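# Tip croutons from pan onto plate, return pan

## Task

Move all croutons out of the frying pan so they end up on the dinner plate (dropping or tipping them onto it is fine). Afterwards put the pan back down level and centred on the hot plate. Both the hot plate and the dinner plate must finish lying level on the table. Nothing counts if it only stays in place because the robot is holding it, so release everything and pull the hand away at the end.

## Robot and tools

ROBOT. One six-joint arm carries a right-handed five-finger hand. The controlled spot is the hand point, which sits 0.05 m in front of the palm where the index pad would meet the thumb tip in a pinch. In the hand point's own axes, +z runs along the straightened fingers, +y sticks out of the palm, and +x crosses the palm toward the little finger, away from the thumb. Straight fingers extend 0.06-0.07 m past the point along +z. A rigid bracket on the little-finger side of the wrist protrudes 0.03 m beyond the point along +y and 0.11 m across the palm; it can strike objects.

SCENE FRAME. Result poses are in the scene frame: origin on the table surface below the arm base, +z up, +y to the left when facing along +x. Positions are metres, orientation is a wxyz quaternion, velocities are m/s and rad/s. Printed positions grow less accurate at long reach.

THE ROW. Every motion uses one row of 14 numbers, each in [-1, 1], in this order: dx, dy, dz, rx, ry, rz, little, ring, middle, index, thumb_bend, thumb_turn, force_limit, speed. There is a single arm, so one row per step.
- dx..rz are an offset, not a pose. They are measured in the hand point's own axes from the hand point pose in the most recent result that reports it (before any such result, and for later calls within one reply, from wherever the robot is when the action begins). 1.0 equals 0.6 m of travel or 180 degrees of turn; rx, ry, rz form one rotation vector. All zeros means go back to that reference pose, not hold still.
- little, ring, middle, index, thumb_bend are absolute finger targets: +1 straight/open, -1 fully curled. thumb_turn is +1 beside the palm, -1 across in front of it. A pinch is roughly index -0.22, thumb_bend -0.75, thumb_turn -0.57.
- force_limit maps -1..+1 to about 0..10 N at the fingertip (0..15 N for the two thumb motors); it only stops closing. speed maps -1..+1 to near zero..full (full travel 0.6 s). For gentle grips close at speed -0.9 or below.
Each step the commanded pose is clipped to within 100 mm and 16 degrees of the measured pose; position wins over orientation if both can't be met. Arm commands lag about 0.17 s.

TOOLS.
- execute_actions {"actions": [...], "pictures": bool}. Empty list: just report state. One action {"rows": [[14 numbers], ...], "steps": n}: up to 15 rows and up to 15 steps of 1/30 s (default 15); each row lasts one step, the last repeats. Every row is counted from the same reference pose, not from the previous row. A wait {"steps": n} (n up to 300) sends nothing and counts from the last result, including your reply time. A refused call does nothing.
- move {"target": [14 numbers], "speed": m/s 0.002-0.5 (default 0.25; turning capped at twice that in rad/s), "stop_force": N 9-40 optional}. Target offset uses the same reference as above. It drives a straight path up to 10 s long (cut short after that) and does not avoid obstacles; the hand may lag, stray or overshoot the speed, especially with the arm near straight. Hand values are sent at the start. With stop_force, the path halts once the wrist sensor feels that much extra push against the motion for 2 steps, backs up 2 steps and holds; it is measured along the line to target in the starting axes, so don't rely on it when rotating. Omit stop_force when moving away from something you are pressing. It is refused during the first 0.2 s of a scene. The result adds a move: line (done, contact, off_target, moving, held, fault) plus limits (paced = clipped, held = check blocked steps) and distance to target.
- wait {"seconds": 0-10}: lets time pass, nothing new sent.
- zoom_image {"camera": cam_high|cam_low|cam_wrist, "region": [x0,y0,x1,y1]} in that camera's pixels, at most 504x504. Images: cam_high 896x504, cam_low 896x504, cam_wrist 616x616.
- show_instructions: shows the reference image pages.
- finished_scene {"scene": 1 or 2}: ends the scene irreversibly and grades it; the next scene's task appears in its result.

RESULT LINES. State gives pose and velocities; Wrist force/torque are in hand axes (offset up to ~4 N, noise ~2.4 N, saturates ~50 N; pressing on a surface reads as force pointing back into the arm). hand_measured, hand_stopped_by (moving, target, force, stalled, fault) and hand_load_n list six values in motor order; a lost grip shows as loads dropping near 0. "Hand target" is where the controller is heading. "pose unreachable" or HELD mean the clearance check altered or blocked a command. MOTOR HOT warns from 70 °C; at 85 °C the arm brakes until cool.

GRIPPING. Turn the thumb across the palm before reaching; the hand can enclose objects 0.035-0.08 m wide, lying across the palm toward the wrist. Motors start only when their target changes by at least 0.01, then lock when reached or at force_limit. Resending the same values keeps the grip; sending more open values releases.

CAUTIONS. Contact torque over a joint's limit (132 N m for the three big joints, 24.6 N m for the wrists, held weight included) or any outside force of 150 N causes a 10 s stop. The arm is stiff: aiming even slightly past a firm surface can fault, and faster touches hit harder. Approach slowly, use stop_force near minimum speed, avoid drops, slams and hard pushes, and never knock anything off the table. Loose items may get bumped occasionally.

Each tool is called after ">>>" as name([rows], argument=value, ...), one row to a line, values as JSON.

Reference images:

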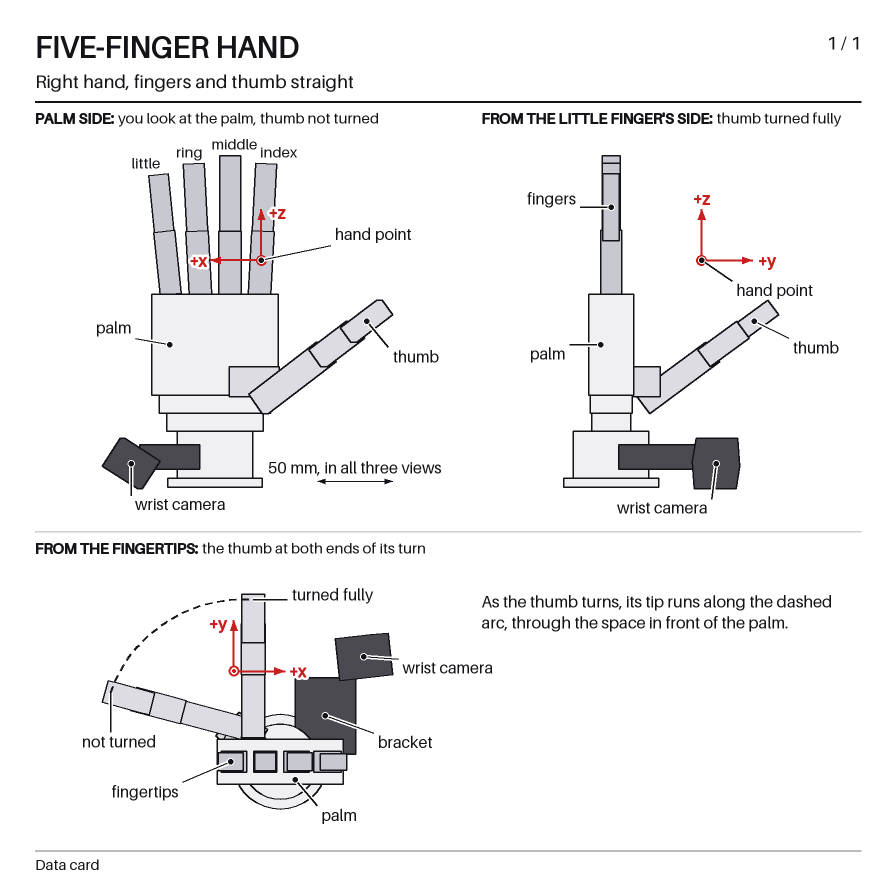

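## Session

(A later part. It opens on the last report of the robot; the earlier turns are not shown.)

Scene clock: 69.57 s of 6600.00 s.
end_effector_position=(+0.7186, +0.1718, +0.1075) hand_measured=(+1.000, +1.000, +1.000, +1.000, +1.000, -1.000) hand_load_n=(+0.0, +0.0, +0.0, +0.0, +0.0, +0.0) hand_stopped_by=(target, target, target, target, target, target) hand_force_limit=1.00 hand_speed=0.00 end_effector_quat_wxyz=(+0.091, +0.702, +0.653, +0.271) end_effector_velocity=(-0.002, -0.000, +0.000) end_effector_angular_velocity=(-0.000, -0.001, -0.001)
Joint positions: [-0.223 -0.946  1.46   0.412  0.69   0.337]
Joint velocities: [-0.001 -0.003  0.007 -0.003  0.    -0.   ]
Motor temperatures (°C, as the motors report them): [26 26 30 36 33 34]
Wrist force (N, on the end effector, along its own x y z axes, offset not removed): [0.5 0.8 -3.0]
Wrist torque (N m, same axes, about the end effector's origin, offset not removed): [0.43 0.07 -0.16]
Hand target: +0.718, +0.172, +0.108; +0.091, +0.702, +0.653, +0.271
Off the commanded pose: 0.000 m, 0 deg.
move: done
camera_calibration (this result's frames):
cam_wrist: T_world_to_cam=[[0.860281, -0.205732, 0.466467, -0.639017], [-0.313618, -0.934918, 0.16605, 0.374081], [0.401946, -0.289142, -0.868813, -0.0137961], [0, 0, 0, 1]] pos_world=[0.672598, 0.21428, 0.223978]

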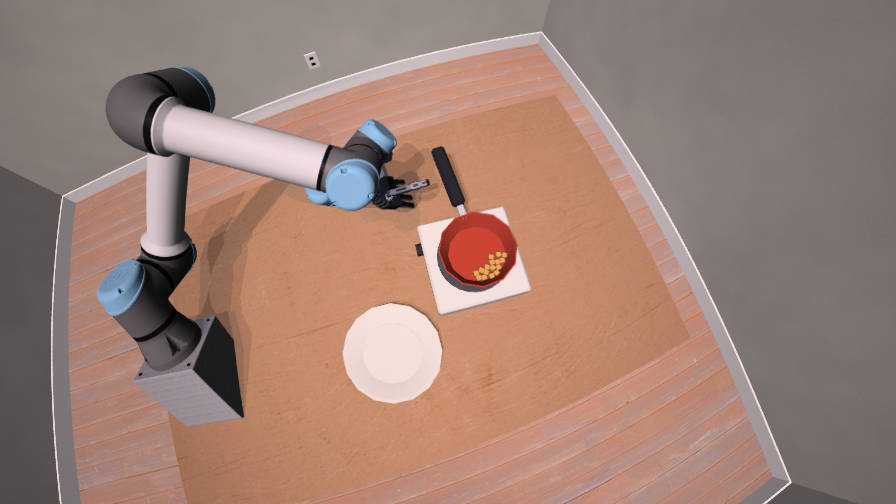

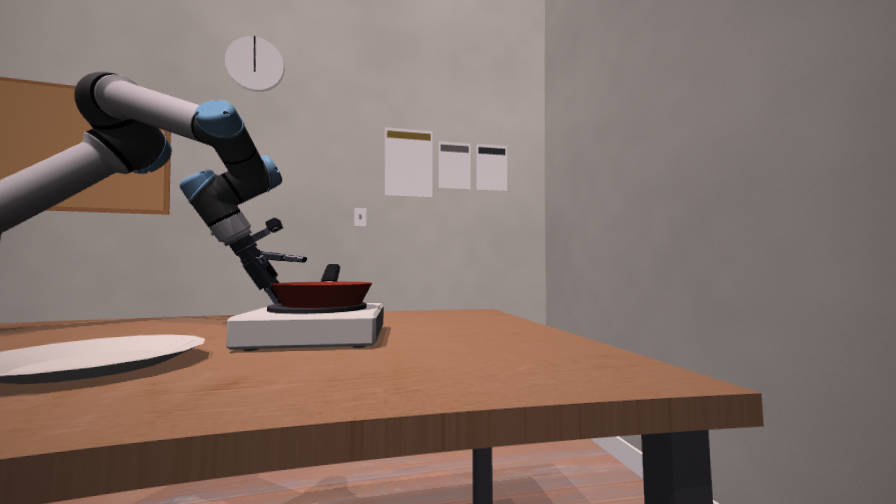

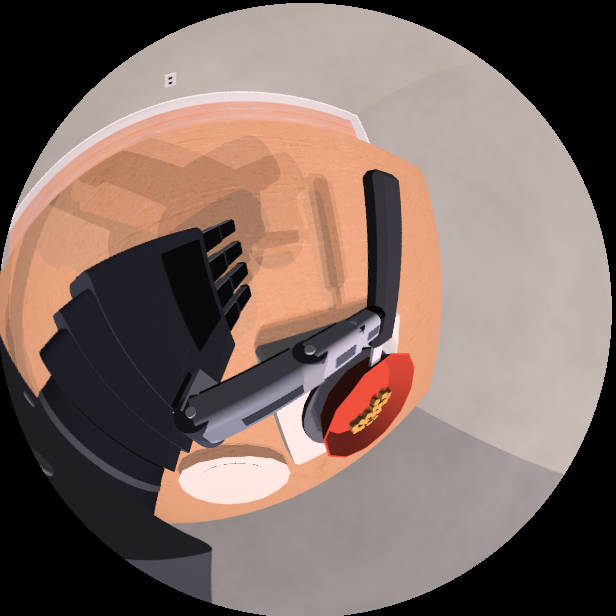

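>>> move(target=[0.06,0.1,-0.2,0,0,0.5,1,1,1,1,1,-1,1,0], speed=0.5)

>>> move(target=[0,0,0,0,0,0.5,1,1,1,1,1,-1,1,0], speed=0.5)

>>> move(target=[0,0,0,0.222,0,0,1,1,1,1,1,-1,1,0], speed=0.5)

Scene clock: 79.47 s of 6600.00 s.
end_effector_position=(+0.7107, +0.1718, +0.2461) hand_measured=(+1.000, +1.000, +1.000, +1.000, +1.000, -1.000) hand_load_n=(+0.0, +0.0, +0.0, +0.0, +0.0, +0.0) hand_stopped_by=(target, target, target, target, target, target) hand_force_limit=1.00 hand_speed=0.00 end_effector_quat_wxyz=(-0.127, +0.958, -0.034, +0.256) end_effector_velocity=(+0.000, -0.000, +0.000) end_effector_angular_velocity=(+0.003, +0.005, -0.009)
Joint positions: [-0.369 -0.872  0.922  1.036  0.612  1.705]
Joint velocities: [-0.     0.005 -0.009  0.009  0.002  0.006]
Motor temperatures (°C, as the motors report them): [26 26 30 36 33 34]
Wrist force (N, on the end effector, along its own x y z axes, offset not removed): [1.2 0.5 -1.4]
Wrist torque (N m, same axes, about the end effector's origin, offset not removed): [0.36 -0.09 0.00]
Hand target: +0.711, +0.172, +0.246; -0.127, +0.958, -0.034, +0.256
Off the commanded pose: 0.000 m, 0 deg.
After step 90, 4.70 s passed at rest.
move: done
camera_calibration (this result's frames):
cam_wrist: T_world_to_cam=[[-0.0695047, -0.954349, -0.290493, 0.278808], [-0.99755, 0.0641709, 0.0278594, 0.697074], [-0.00794635, 0.291718, -0.956471, 0.322897], [0, 0, 0, 1]] pos_world=[0.71731, 0.127153, 0.370414]

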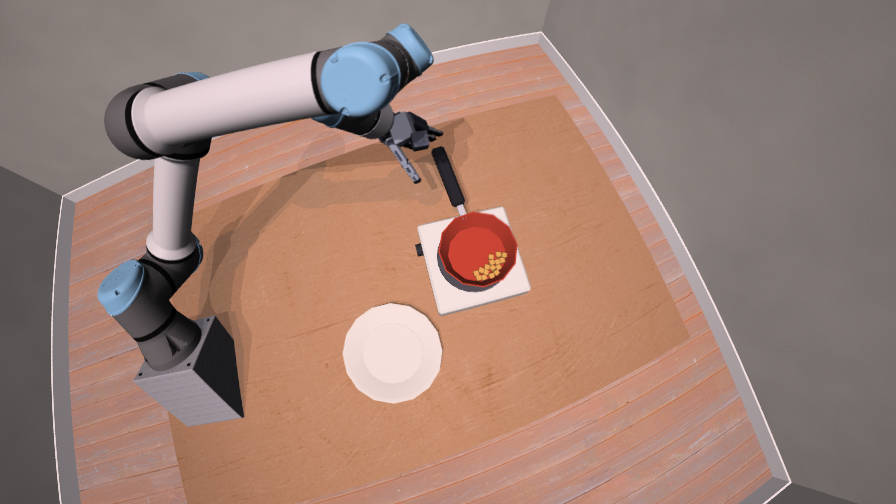

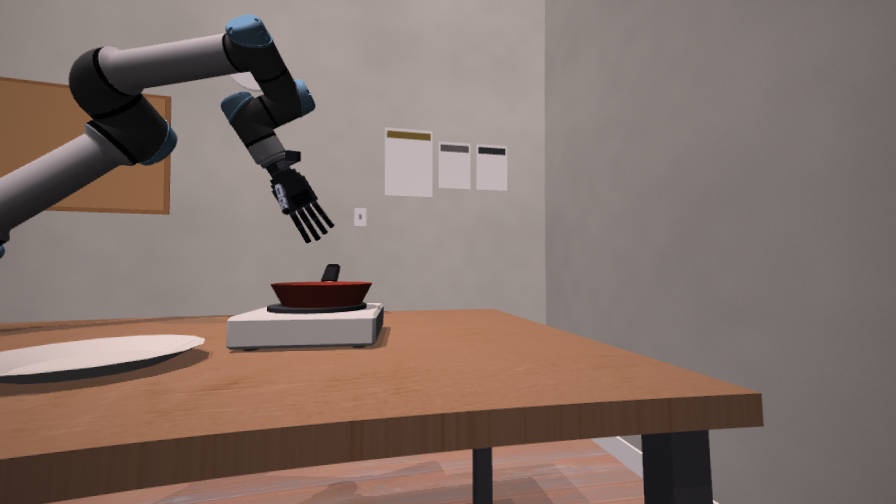

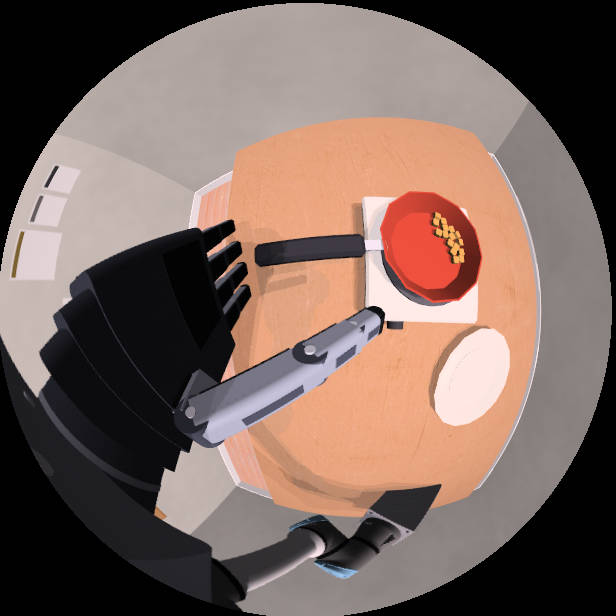

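Scene clock: 81.70 s of 6600.00 s.
end_effector_position=(+0.7109, +0.1718, +0.2462) hand_measured=(+1.000, +1.000, +1.000, +1.000, +1.000, -1.000) hand_load_n=(+0.0, +0.0, +0.0, +0.0, +0.0, +0.0) hand_stopped_by=(target, target, target, target, target, target) hand_force_limit=1.00 hand_speed=0.00 end_effector_quat_wxyz=(-0.271, +0.654, -0.701, +0.091) end_effector_velocity=(-0.000, -0.001, +0.000) end_effector_angular_velocity=(+0.002, -0.004, -0.010)
Joint positions: [-0.455 -0.711  0.82   1.095  0.576  3.133]
Joint velocities: [-0.002 -0.008  0.013 -0.016  0.002  0.016]
Motor temperatures (°C, as the motors report them): [26 26 30 36 33 34]
Wrist force (N, on the end effector, along its own x y z axes, offset not removed): [1.9 2.5 -0.2]
Wrist torque (N m, same axes, about the end effector's origin, offset not removed): [0.53 -0.32 0.03]
Hand target: +0.711, +0.172, +0.246; -0.271, +0.653, -0.701, +0.091
Off the commanded pose: 0.000 m, 0 deg.
move: done
camera_calibration (this result's frames):
cam_wrist: T_world_to_cam=[[-0.868151, 0.200587, -0.453959, 0.688396], [-0.193183, 0.705971, 0.681384, -0.145752], [0.457159, 0.679242, -0.57414, -0.168362], [0, 0, 0, 1]] pos_world=[0.646444, 0.0791722, 0.315153]

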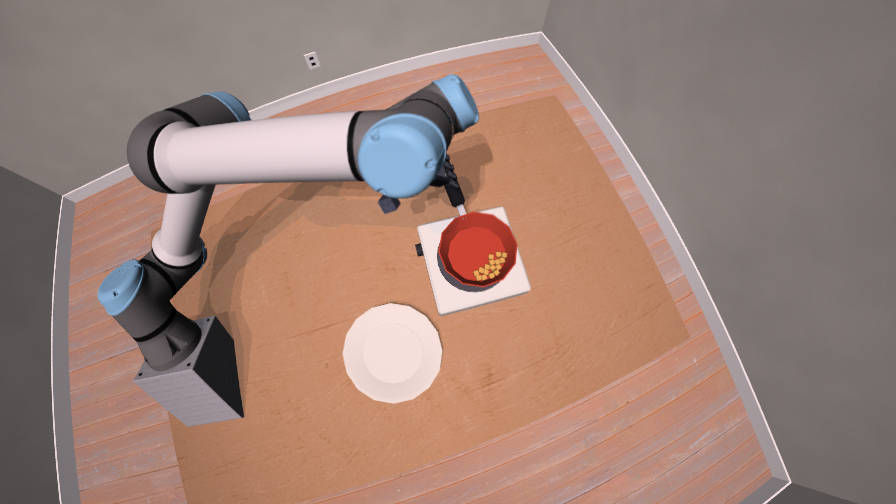

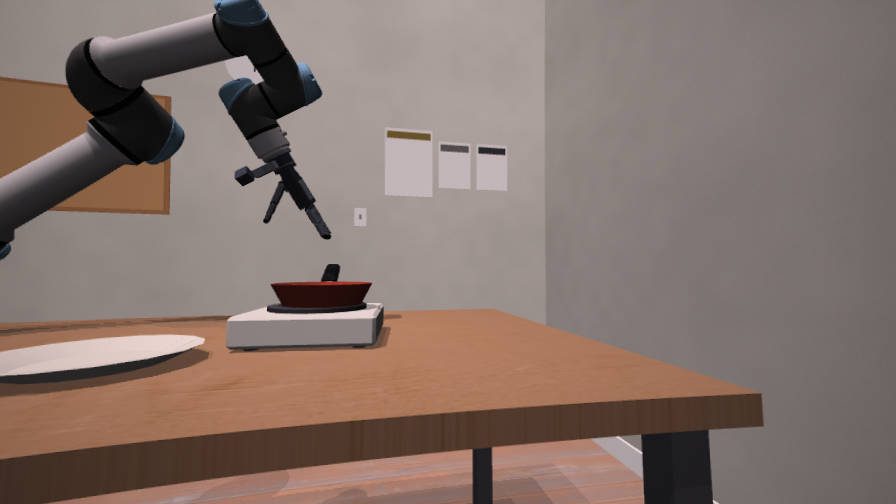

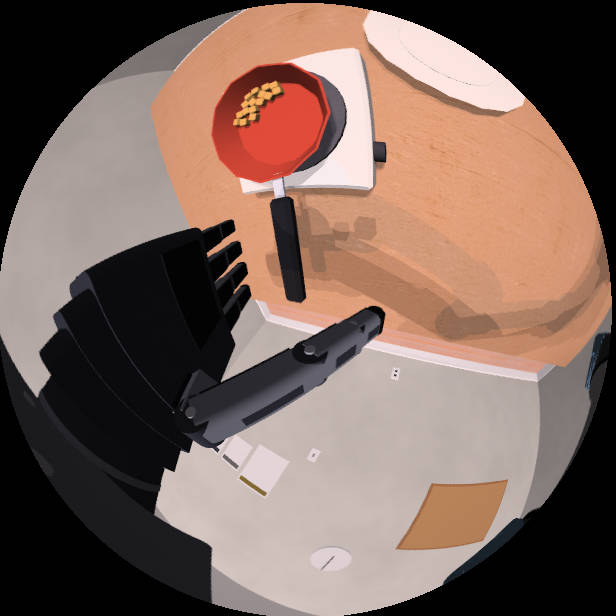

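Scene clock: 83.20 s of 6600.00 s.
end_effector_position=(+0.7107, +0.1718, +0.2461) hand_measured=(+1.000, +1.000, +1.000, +1.000, +1.000, -1.000) hand_load_n=(+0.0, +0.0, +0.0, +0.0, +0.0, +0.0) hand_stopped_by=(target, target, target, target, target, target) hand_force_limit=1.00 hand_speed=0.00 end_effector_quat_wxyz=(+0.477, -0.522, +0.628, -0.325) end_effector_velocity=(+0.000, -0.001, -0.001) end_effector_angular_velocity=(+0.003, -0.011, -0.001)
Joint positions: [-0.421 -1.245  1.721 -0.275  0.901  3.926]
Joint velocities: [ 0.002 -0.002  0.012 -0.023  0.008  0.01 ]
Motor temperatures (°C, as the motors report them): [26 26 30 36 33 34]
Wrist force (N, on the end effector, along its own x y z axes, offset not removed): [-0.4 1.7 -0.4]
Wrist torque (N m, same axes, about the end effector's origin, offset not removed): [0.33 0.10 -0.16]
Hand target: +0.711, +0.172, +0.246; +0.478, -0.522, +0.628, -0.325
Off the commanded pose: 0.000 m, 0 deg.
move: done; limits=paced
camera_calibration (this result's frames):
cam_wrist: T_world_to_cam=[[-0.351579, 0.316238, -0.881127, 0.406321], [-0.45229, 0.766699, 0.455638, 0.0835604], [0.81965, 0.558718, -0.126524, -0.515365], [0, 0, 0, 1]] pos_world=[0.603066, 0.0953835, 0.254741]

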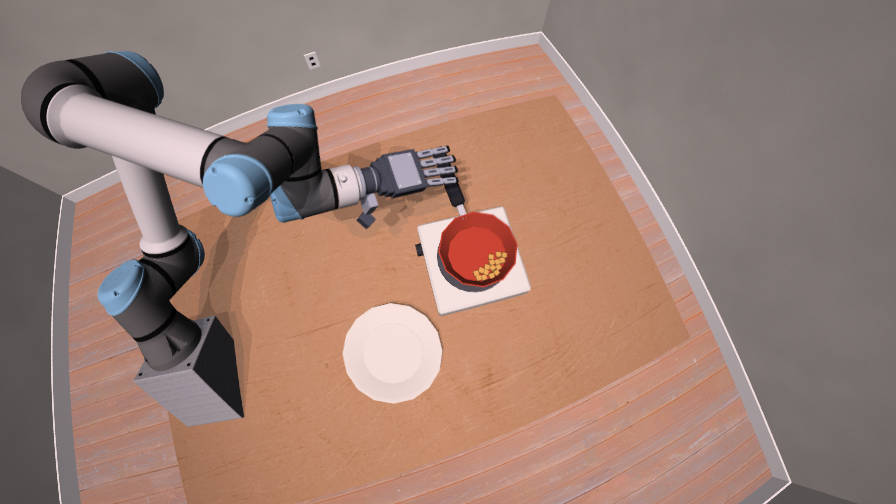

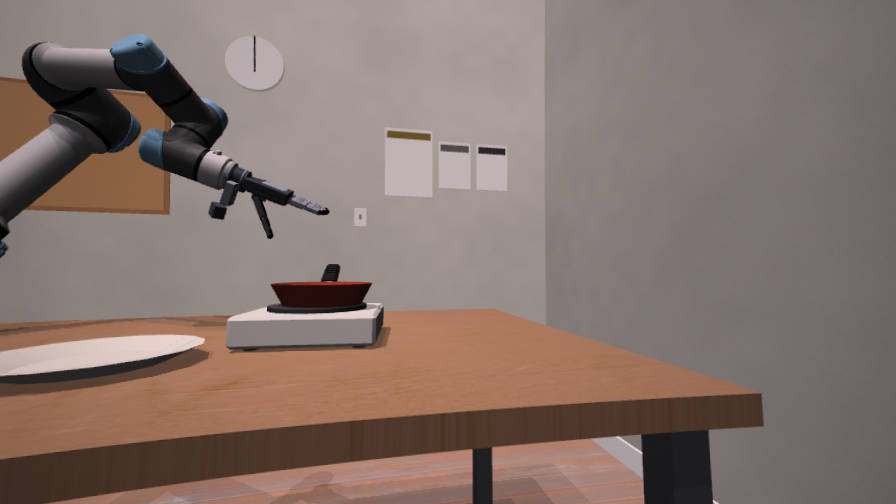

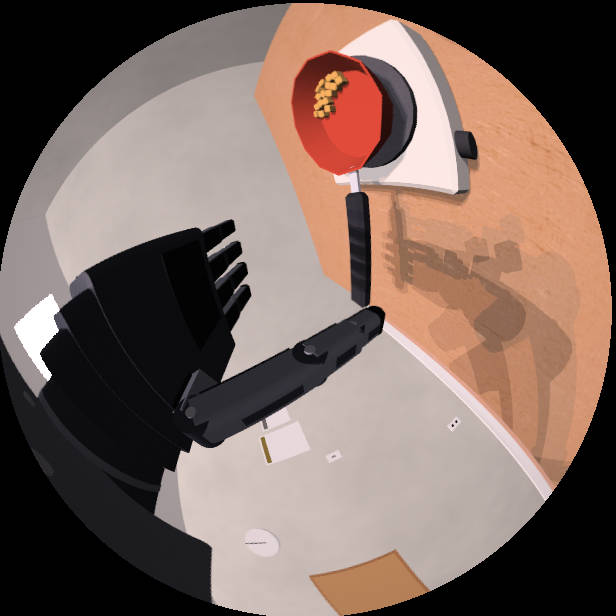

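>>> move(target=[-0.032,0.068,0.218,0,0,0,1,1,1,1,1,-1,1,0])

>>> move(target=[0,0.11,0,0,0,0,1,1,1,1,1,-1,1,0], speed=0.06)

>>> move(target=[0,0.01,0.065,0,0,0,1,1,1,1,1,-1,1,0], speed=0.04)

Scene clock: 92.23 s of 6600.00 s.
end_effector_position=(+0.8192, +0.2121, +0.1707) hand_measured=(+1.000, +1.000, +1.000, +1.000, +1.000, -1.000) hand_load_n=(+0.0, +0.0, +0.0, +0.0, +0.0, +0.0) hand_stopped_by=(target, target, target, target, target, target) hand_force_limit=1.00 hand_speed=0.00 end_effector_quat_wxyz=(+0.478, -0.522, +0.628, -0.325) end_effector_velocity=(+0.002, +0.001, -0.000) end_effector_angular_velocity=(-0.000, +0.001, +0.002)
Joint positions: [-0.217 -0.984  1.407 -0.246  1.102  3.972]
Joint velocities: [ 0.002  0.004 -0.009  0.004  0.    -0.   ]
Motor temperatures (°C, as the motors report them): [26 26 30 36 33 34]
Wrist force (N, on the end effector, along its own x y z axes, offset not removed): [-1.6 1.0 -0.6]
Wrist torque (N m, same axes, about the end effector's origin, offset not removed): [0.35 0.30 -0.19]
Hand target: +0.819, +0.212, +0.171; +0.478, -0.522, +0.628, -0.325
Off the commanded pose: 0.000 m, 0 deg.
After step 90, 4.87 s passed at rest.
move: done
camera_calibration (this result's frames):
cam_wrist: T_world_to_cam=[[-0.351493, 0.316431, -0.881093, 0.36523], [-0.452343, 0.766594, 0.455763, 0.136072], [0.819658, 0.558753, -0.126317, -0.636419], [0, 0, 0, 1]] pos_world=[0.711572, 0.135719, 0.179395]

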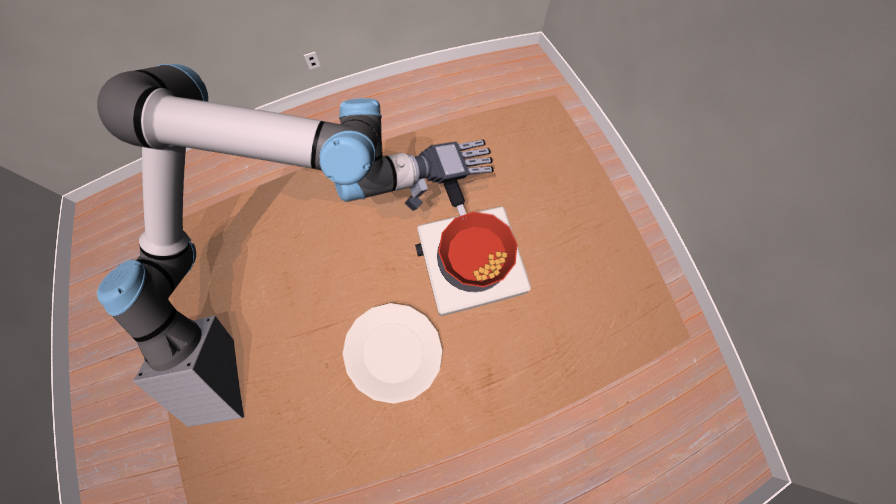

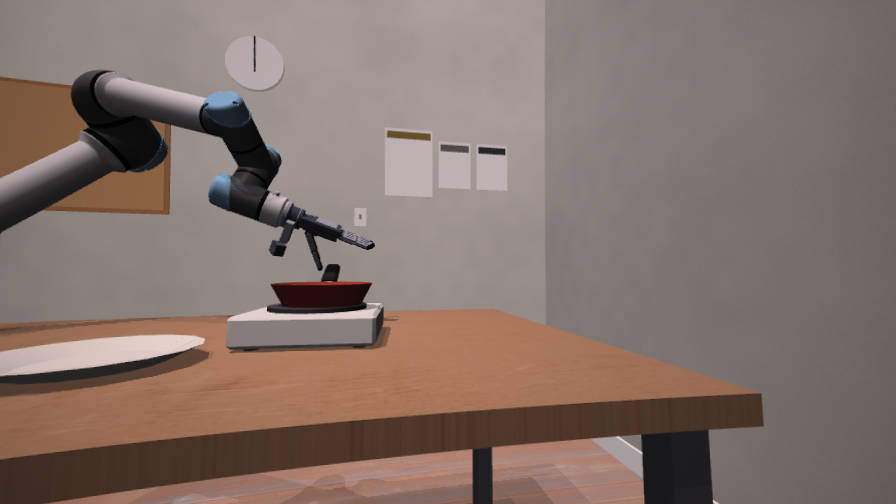

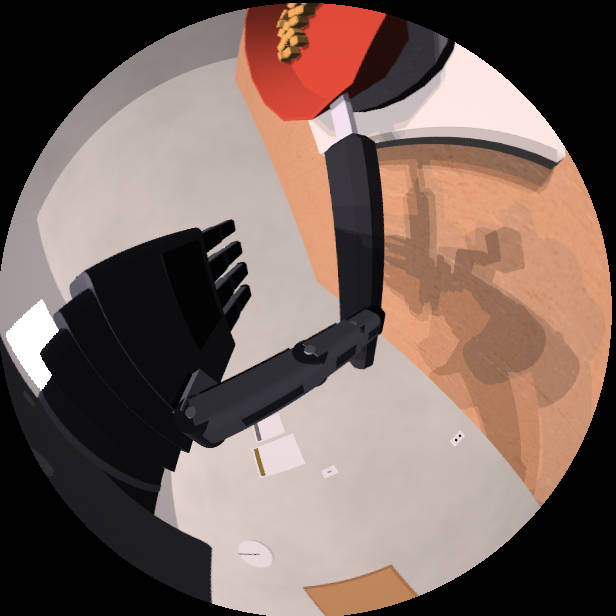

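Scene clock: 93.73 s of 6600.00 s.
end_effector_position=(+0.7964, +0.2282, +0.1111) hand_measured=(+1.000, +1.000, +1.000, +1.000, +1.000, -1.000) hand_load_n=(+0.0, +0.0, +0.0, +0.0, +0.0, +0.0) hand_stopped_by=(target, target, target, target, target, target) hand_force_limit=1.00 hand_speed=0.00 end_effector_quat_wxyz=(+0.478, -0.522, +0.628, -0.325) end_effector_velocity=(-0.001, +0.001, -0.001) end_effector_angular_velocity=(+0.000, -0.001, +0.001)
Joint positions: [-0.138 -0.978  1.511 -0.363  1.179  3.987]
Joint velocities: [ 0.003 -0.001  0.003 -0.003  0.003  0.001]
Motor temperatures (°C, as the motors report them): [26 26 30 36 33 34]
Wrist force (N, on the end effector, along its own x y z axes, offset not removed): [0.4 0.4 -1.4]
Wrist torque (N m, same axes, about the end effector's origin, offset not removed): [0.18 -0.07 -0.13]
Hand target: +0.796, +0.228, +0.111; +0.478, -0.522, +0.628, -0.325
Off the commanded pose: 0.000 m, 0 deg.
move: done
camera_calibration (this result's frames):
cam_wrist: T_world_to_cam=[[-0.351508, 0.316455, -0.881078, 0.299609], [-0.452339, 0.766579, 0.455792, 0.140658], [0.819653, 0.558761, -0.126314, -0.634289], [0, 0, 0, 1]] pos_world=[0.688837, 0.151778, 0.119748]

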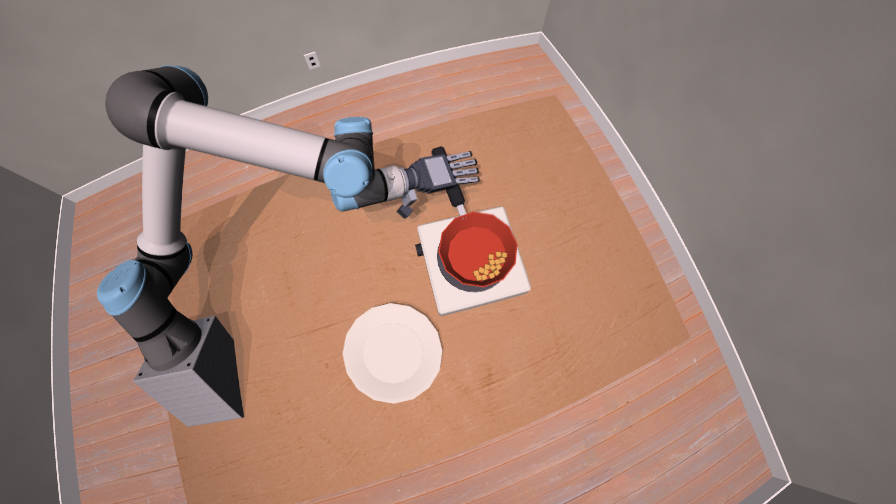

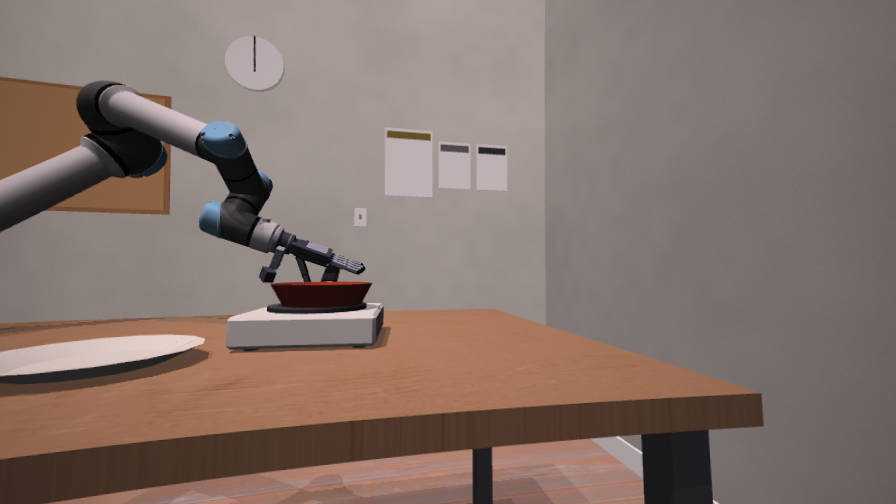

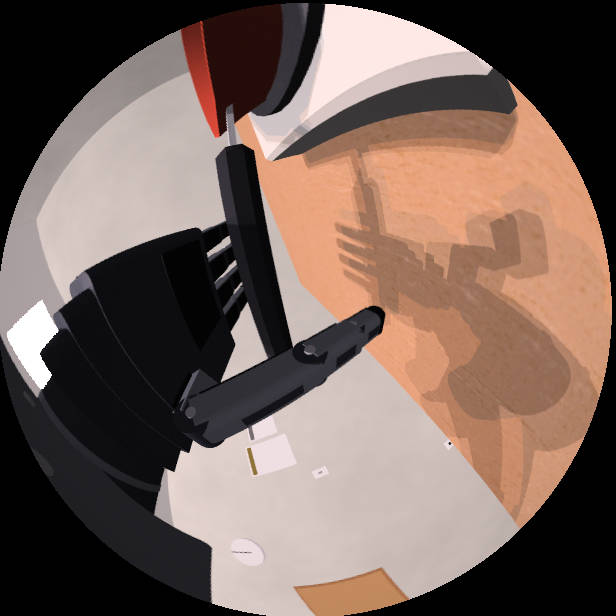

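Scene clock: 95.10 s of 6600.00 s.
end_effector_position=(+0.8308, +0.2332, +0.0928) hand_measured=(+1.000, +1.000, +1.000, +1.000, +1.000, -1.000) hand_load_n=(+0.0, +0.0, +0.0, +0.0, +0.0, +0.0) hand_stopped_by=(target, target, target, target, target, target) hand_force_limit=1.00 hand_speed=0.00 end_effector_quat_wxyz=(+0.478, -0.522, +0.628, -0.325) end_effector_velocity=(+0.001, -0.000, -0.001) end_effector_angular_velocity=(-0.000, +0.001, -0.001)
Joint positions: [-0.106 -0.89   1.386 -0.328  1.211  3.992]
Joint velocities: [ 0.001  0.004 -0.005  0.002  0.001 -0.   ]
Motor temperatures (°C, as the motors report them): [26 26 30 36 33 34]
Wrist force (N, on the end effector, along its own x y z axes, offset not removed): [0.9 1.0 -1.3]
Wrist torque (N m, same axes, about the end effector's origin, offset not removed): [0.30 0.04 -0.09]
Hand target: +0.831, +0.233, +0.093; +0.478, -0.522, +0.628, -0.325
Off the commanded pose: 0.000 m, 0 deg.
move: done
camera_calibration (this result's frames):
cam_wrist: T_world_to_cam=[[-0.351486, 0.316473, -0.88108, 0.293958], [-0.452357, 0.766564, 0.455798, 0.160763], [0.819653, 0.55877, -0.126278, -0.667606], [0, 0, 0, 1]] pos_world=[0.723249, 0.156773, 0.101422]

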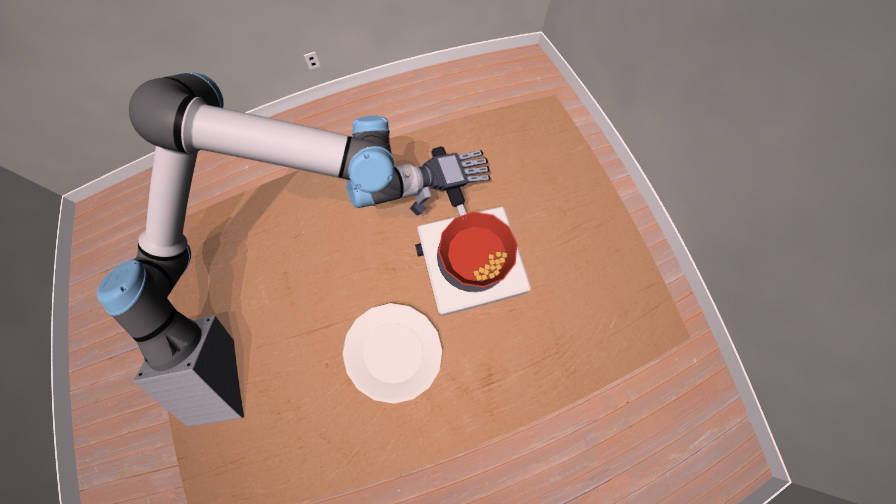

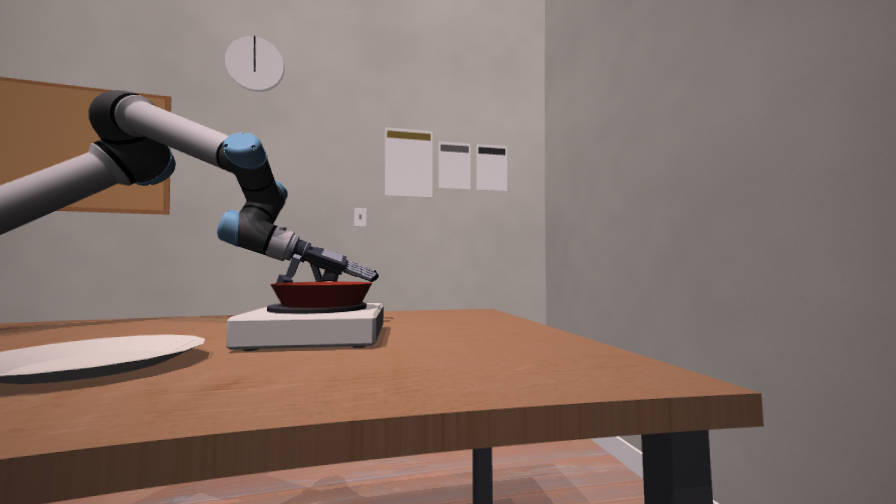

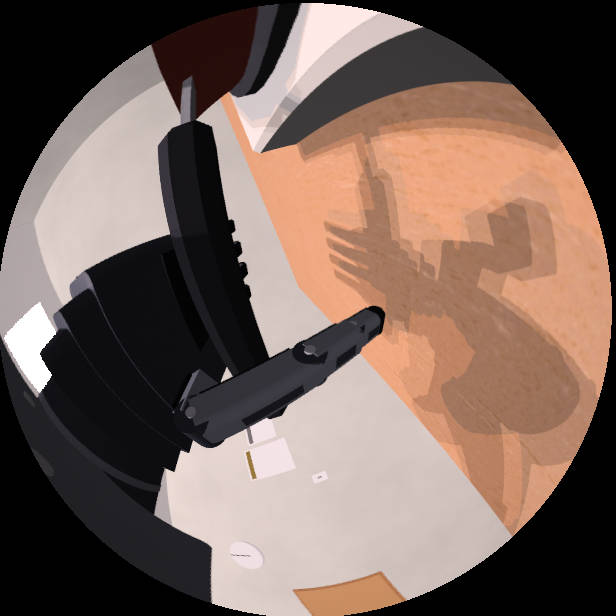

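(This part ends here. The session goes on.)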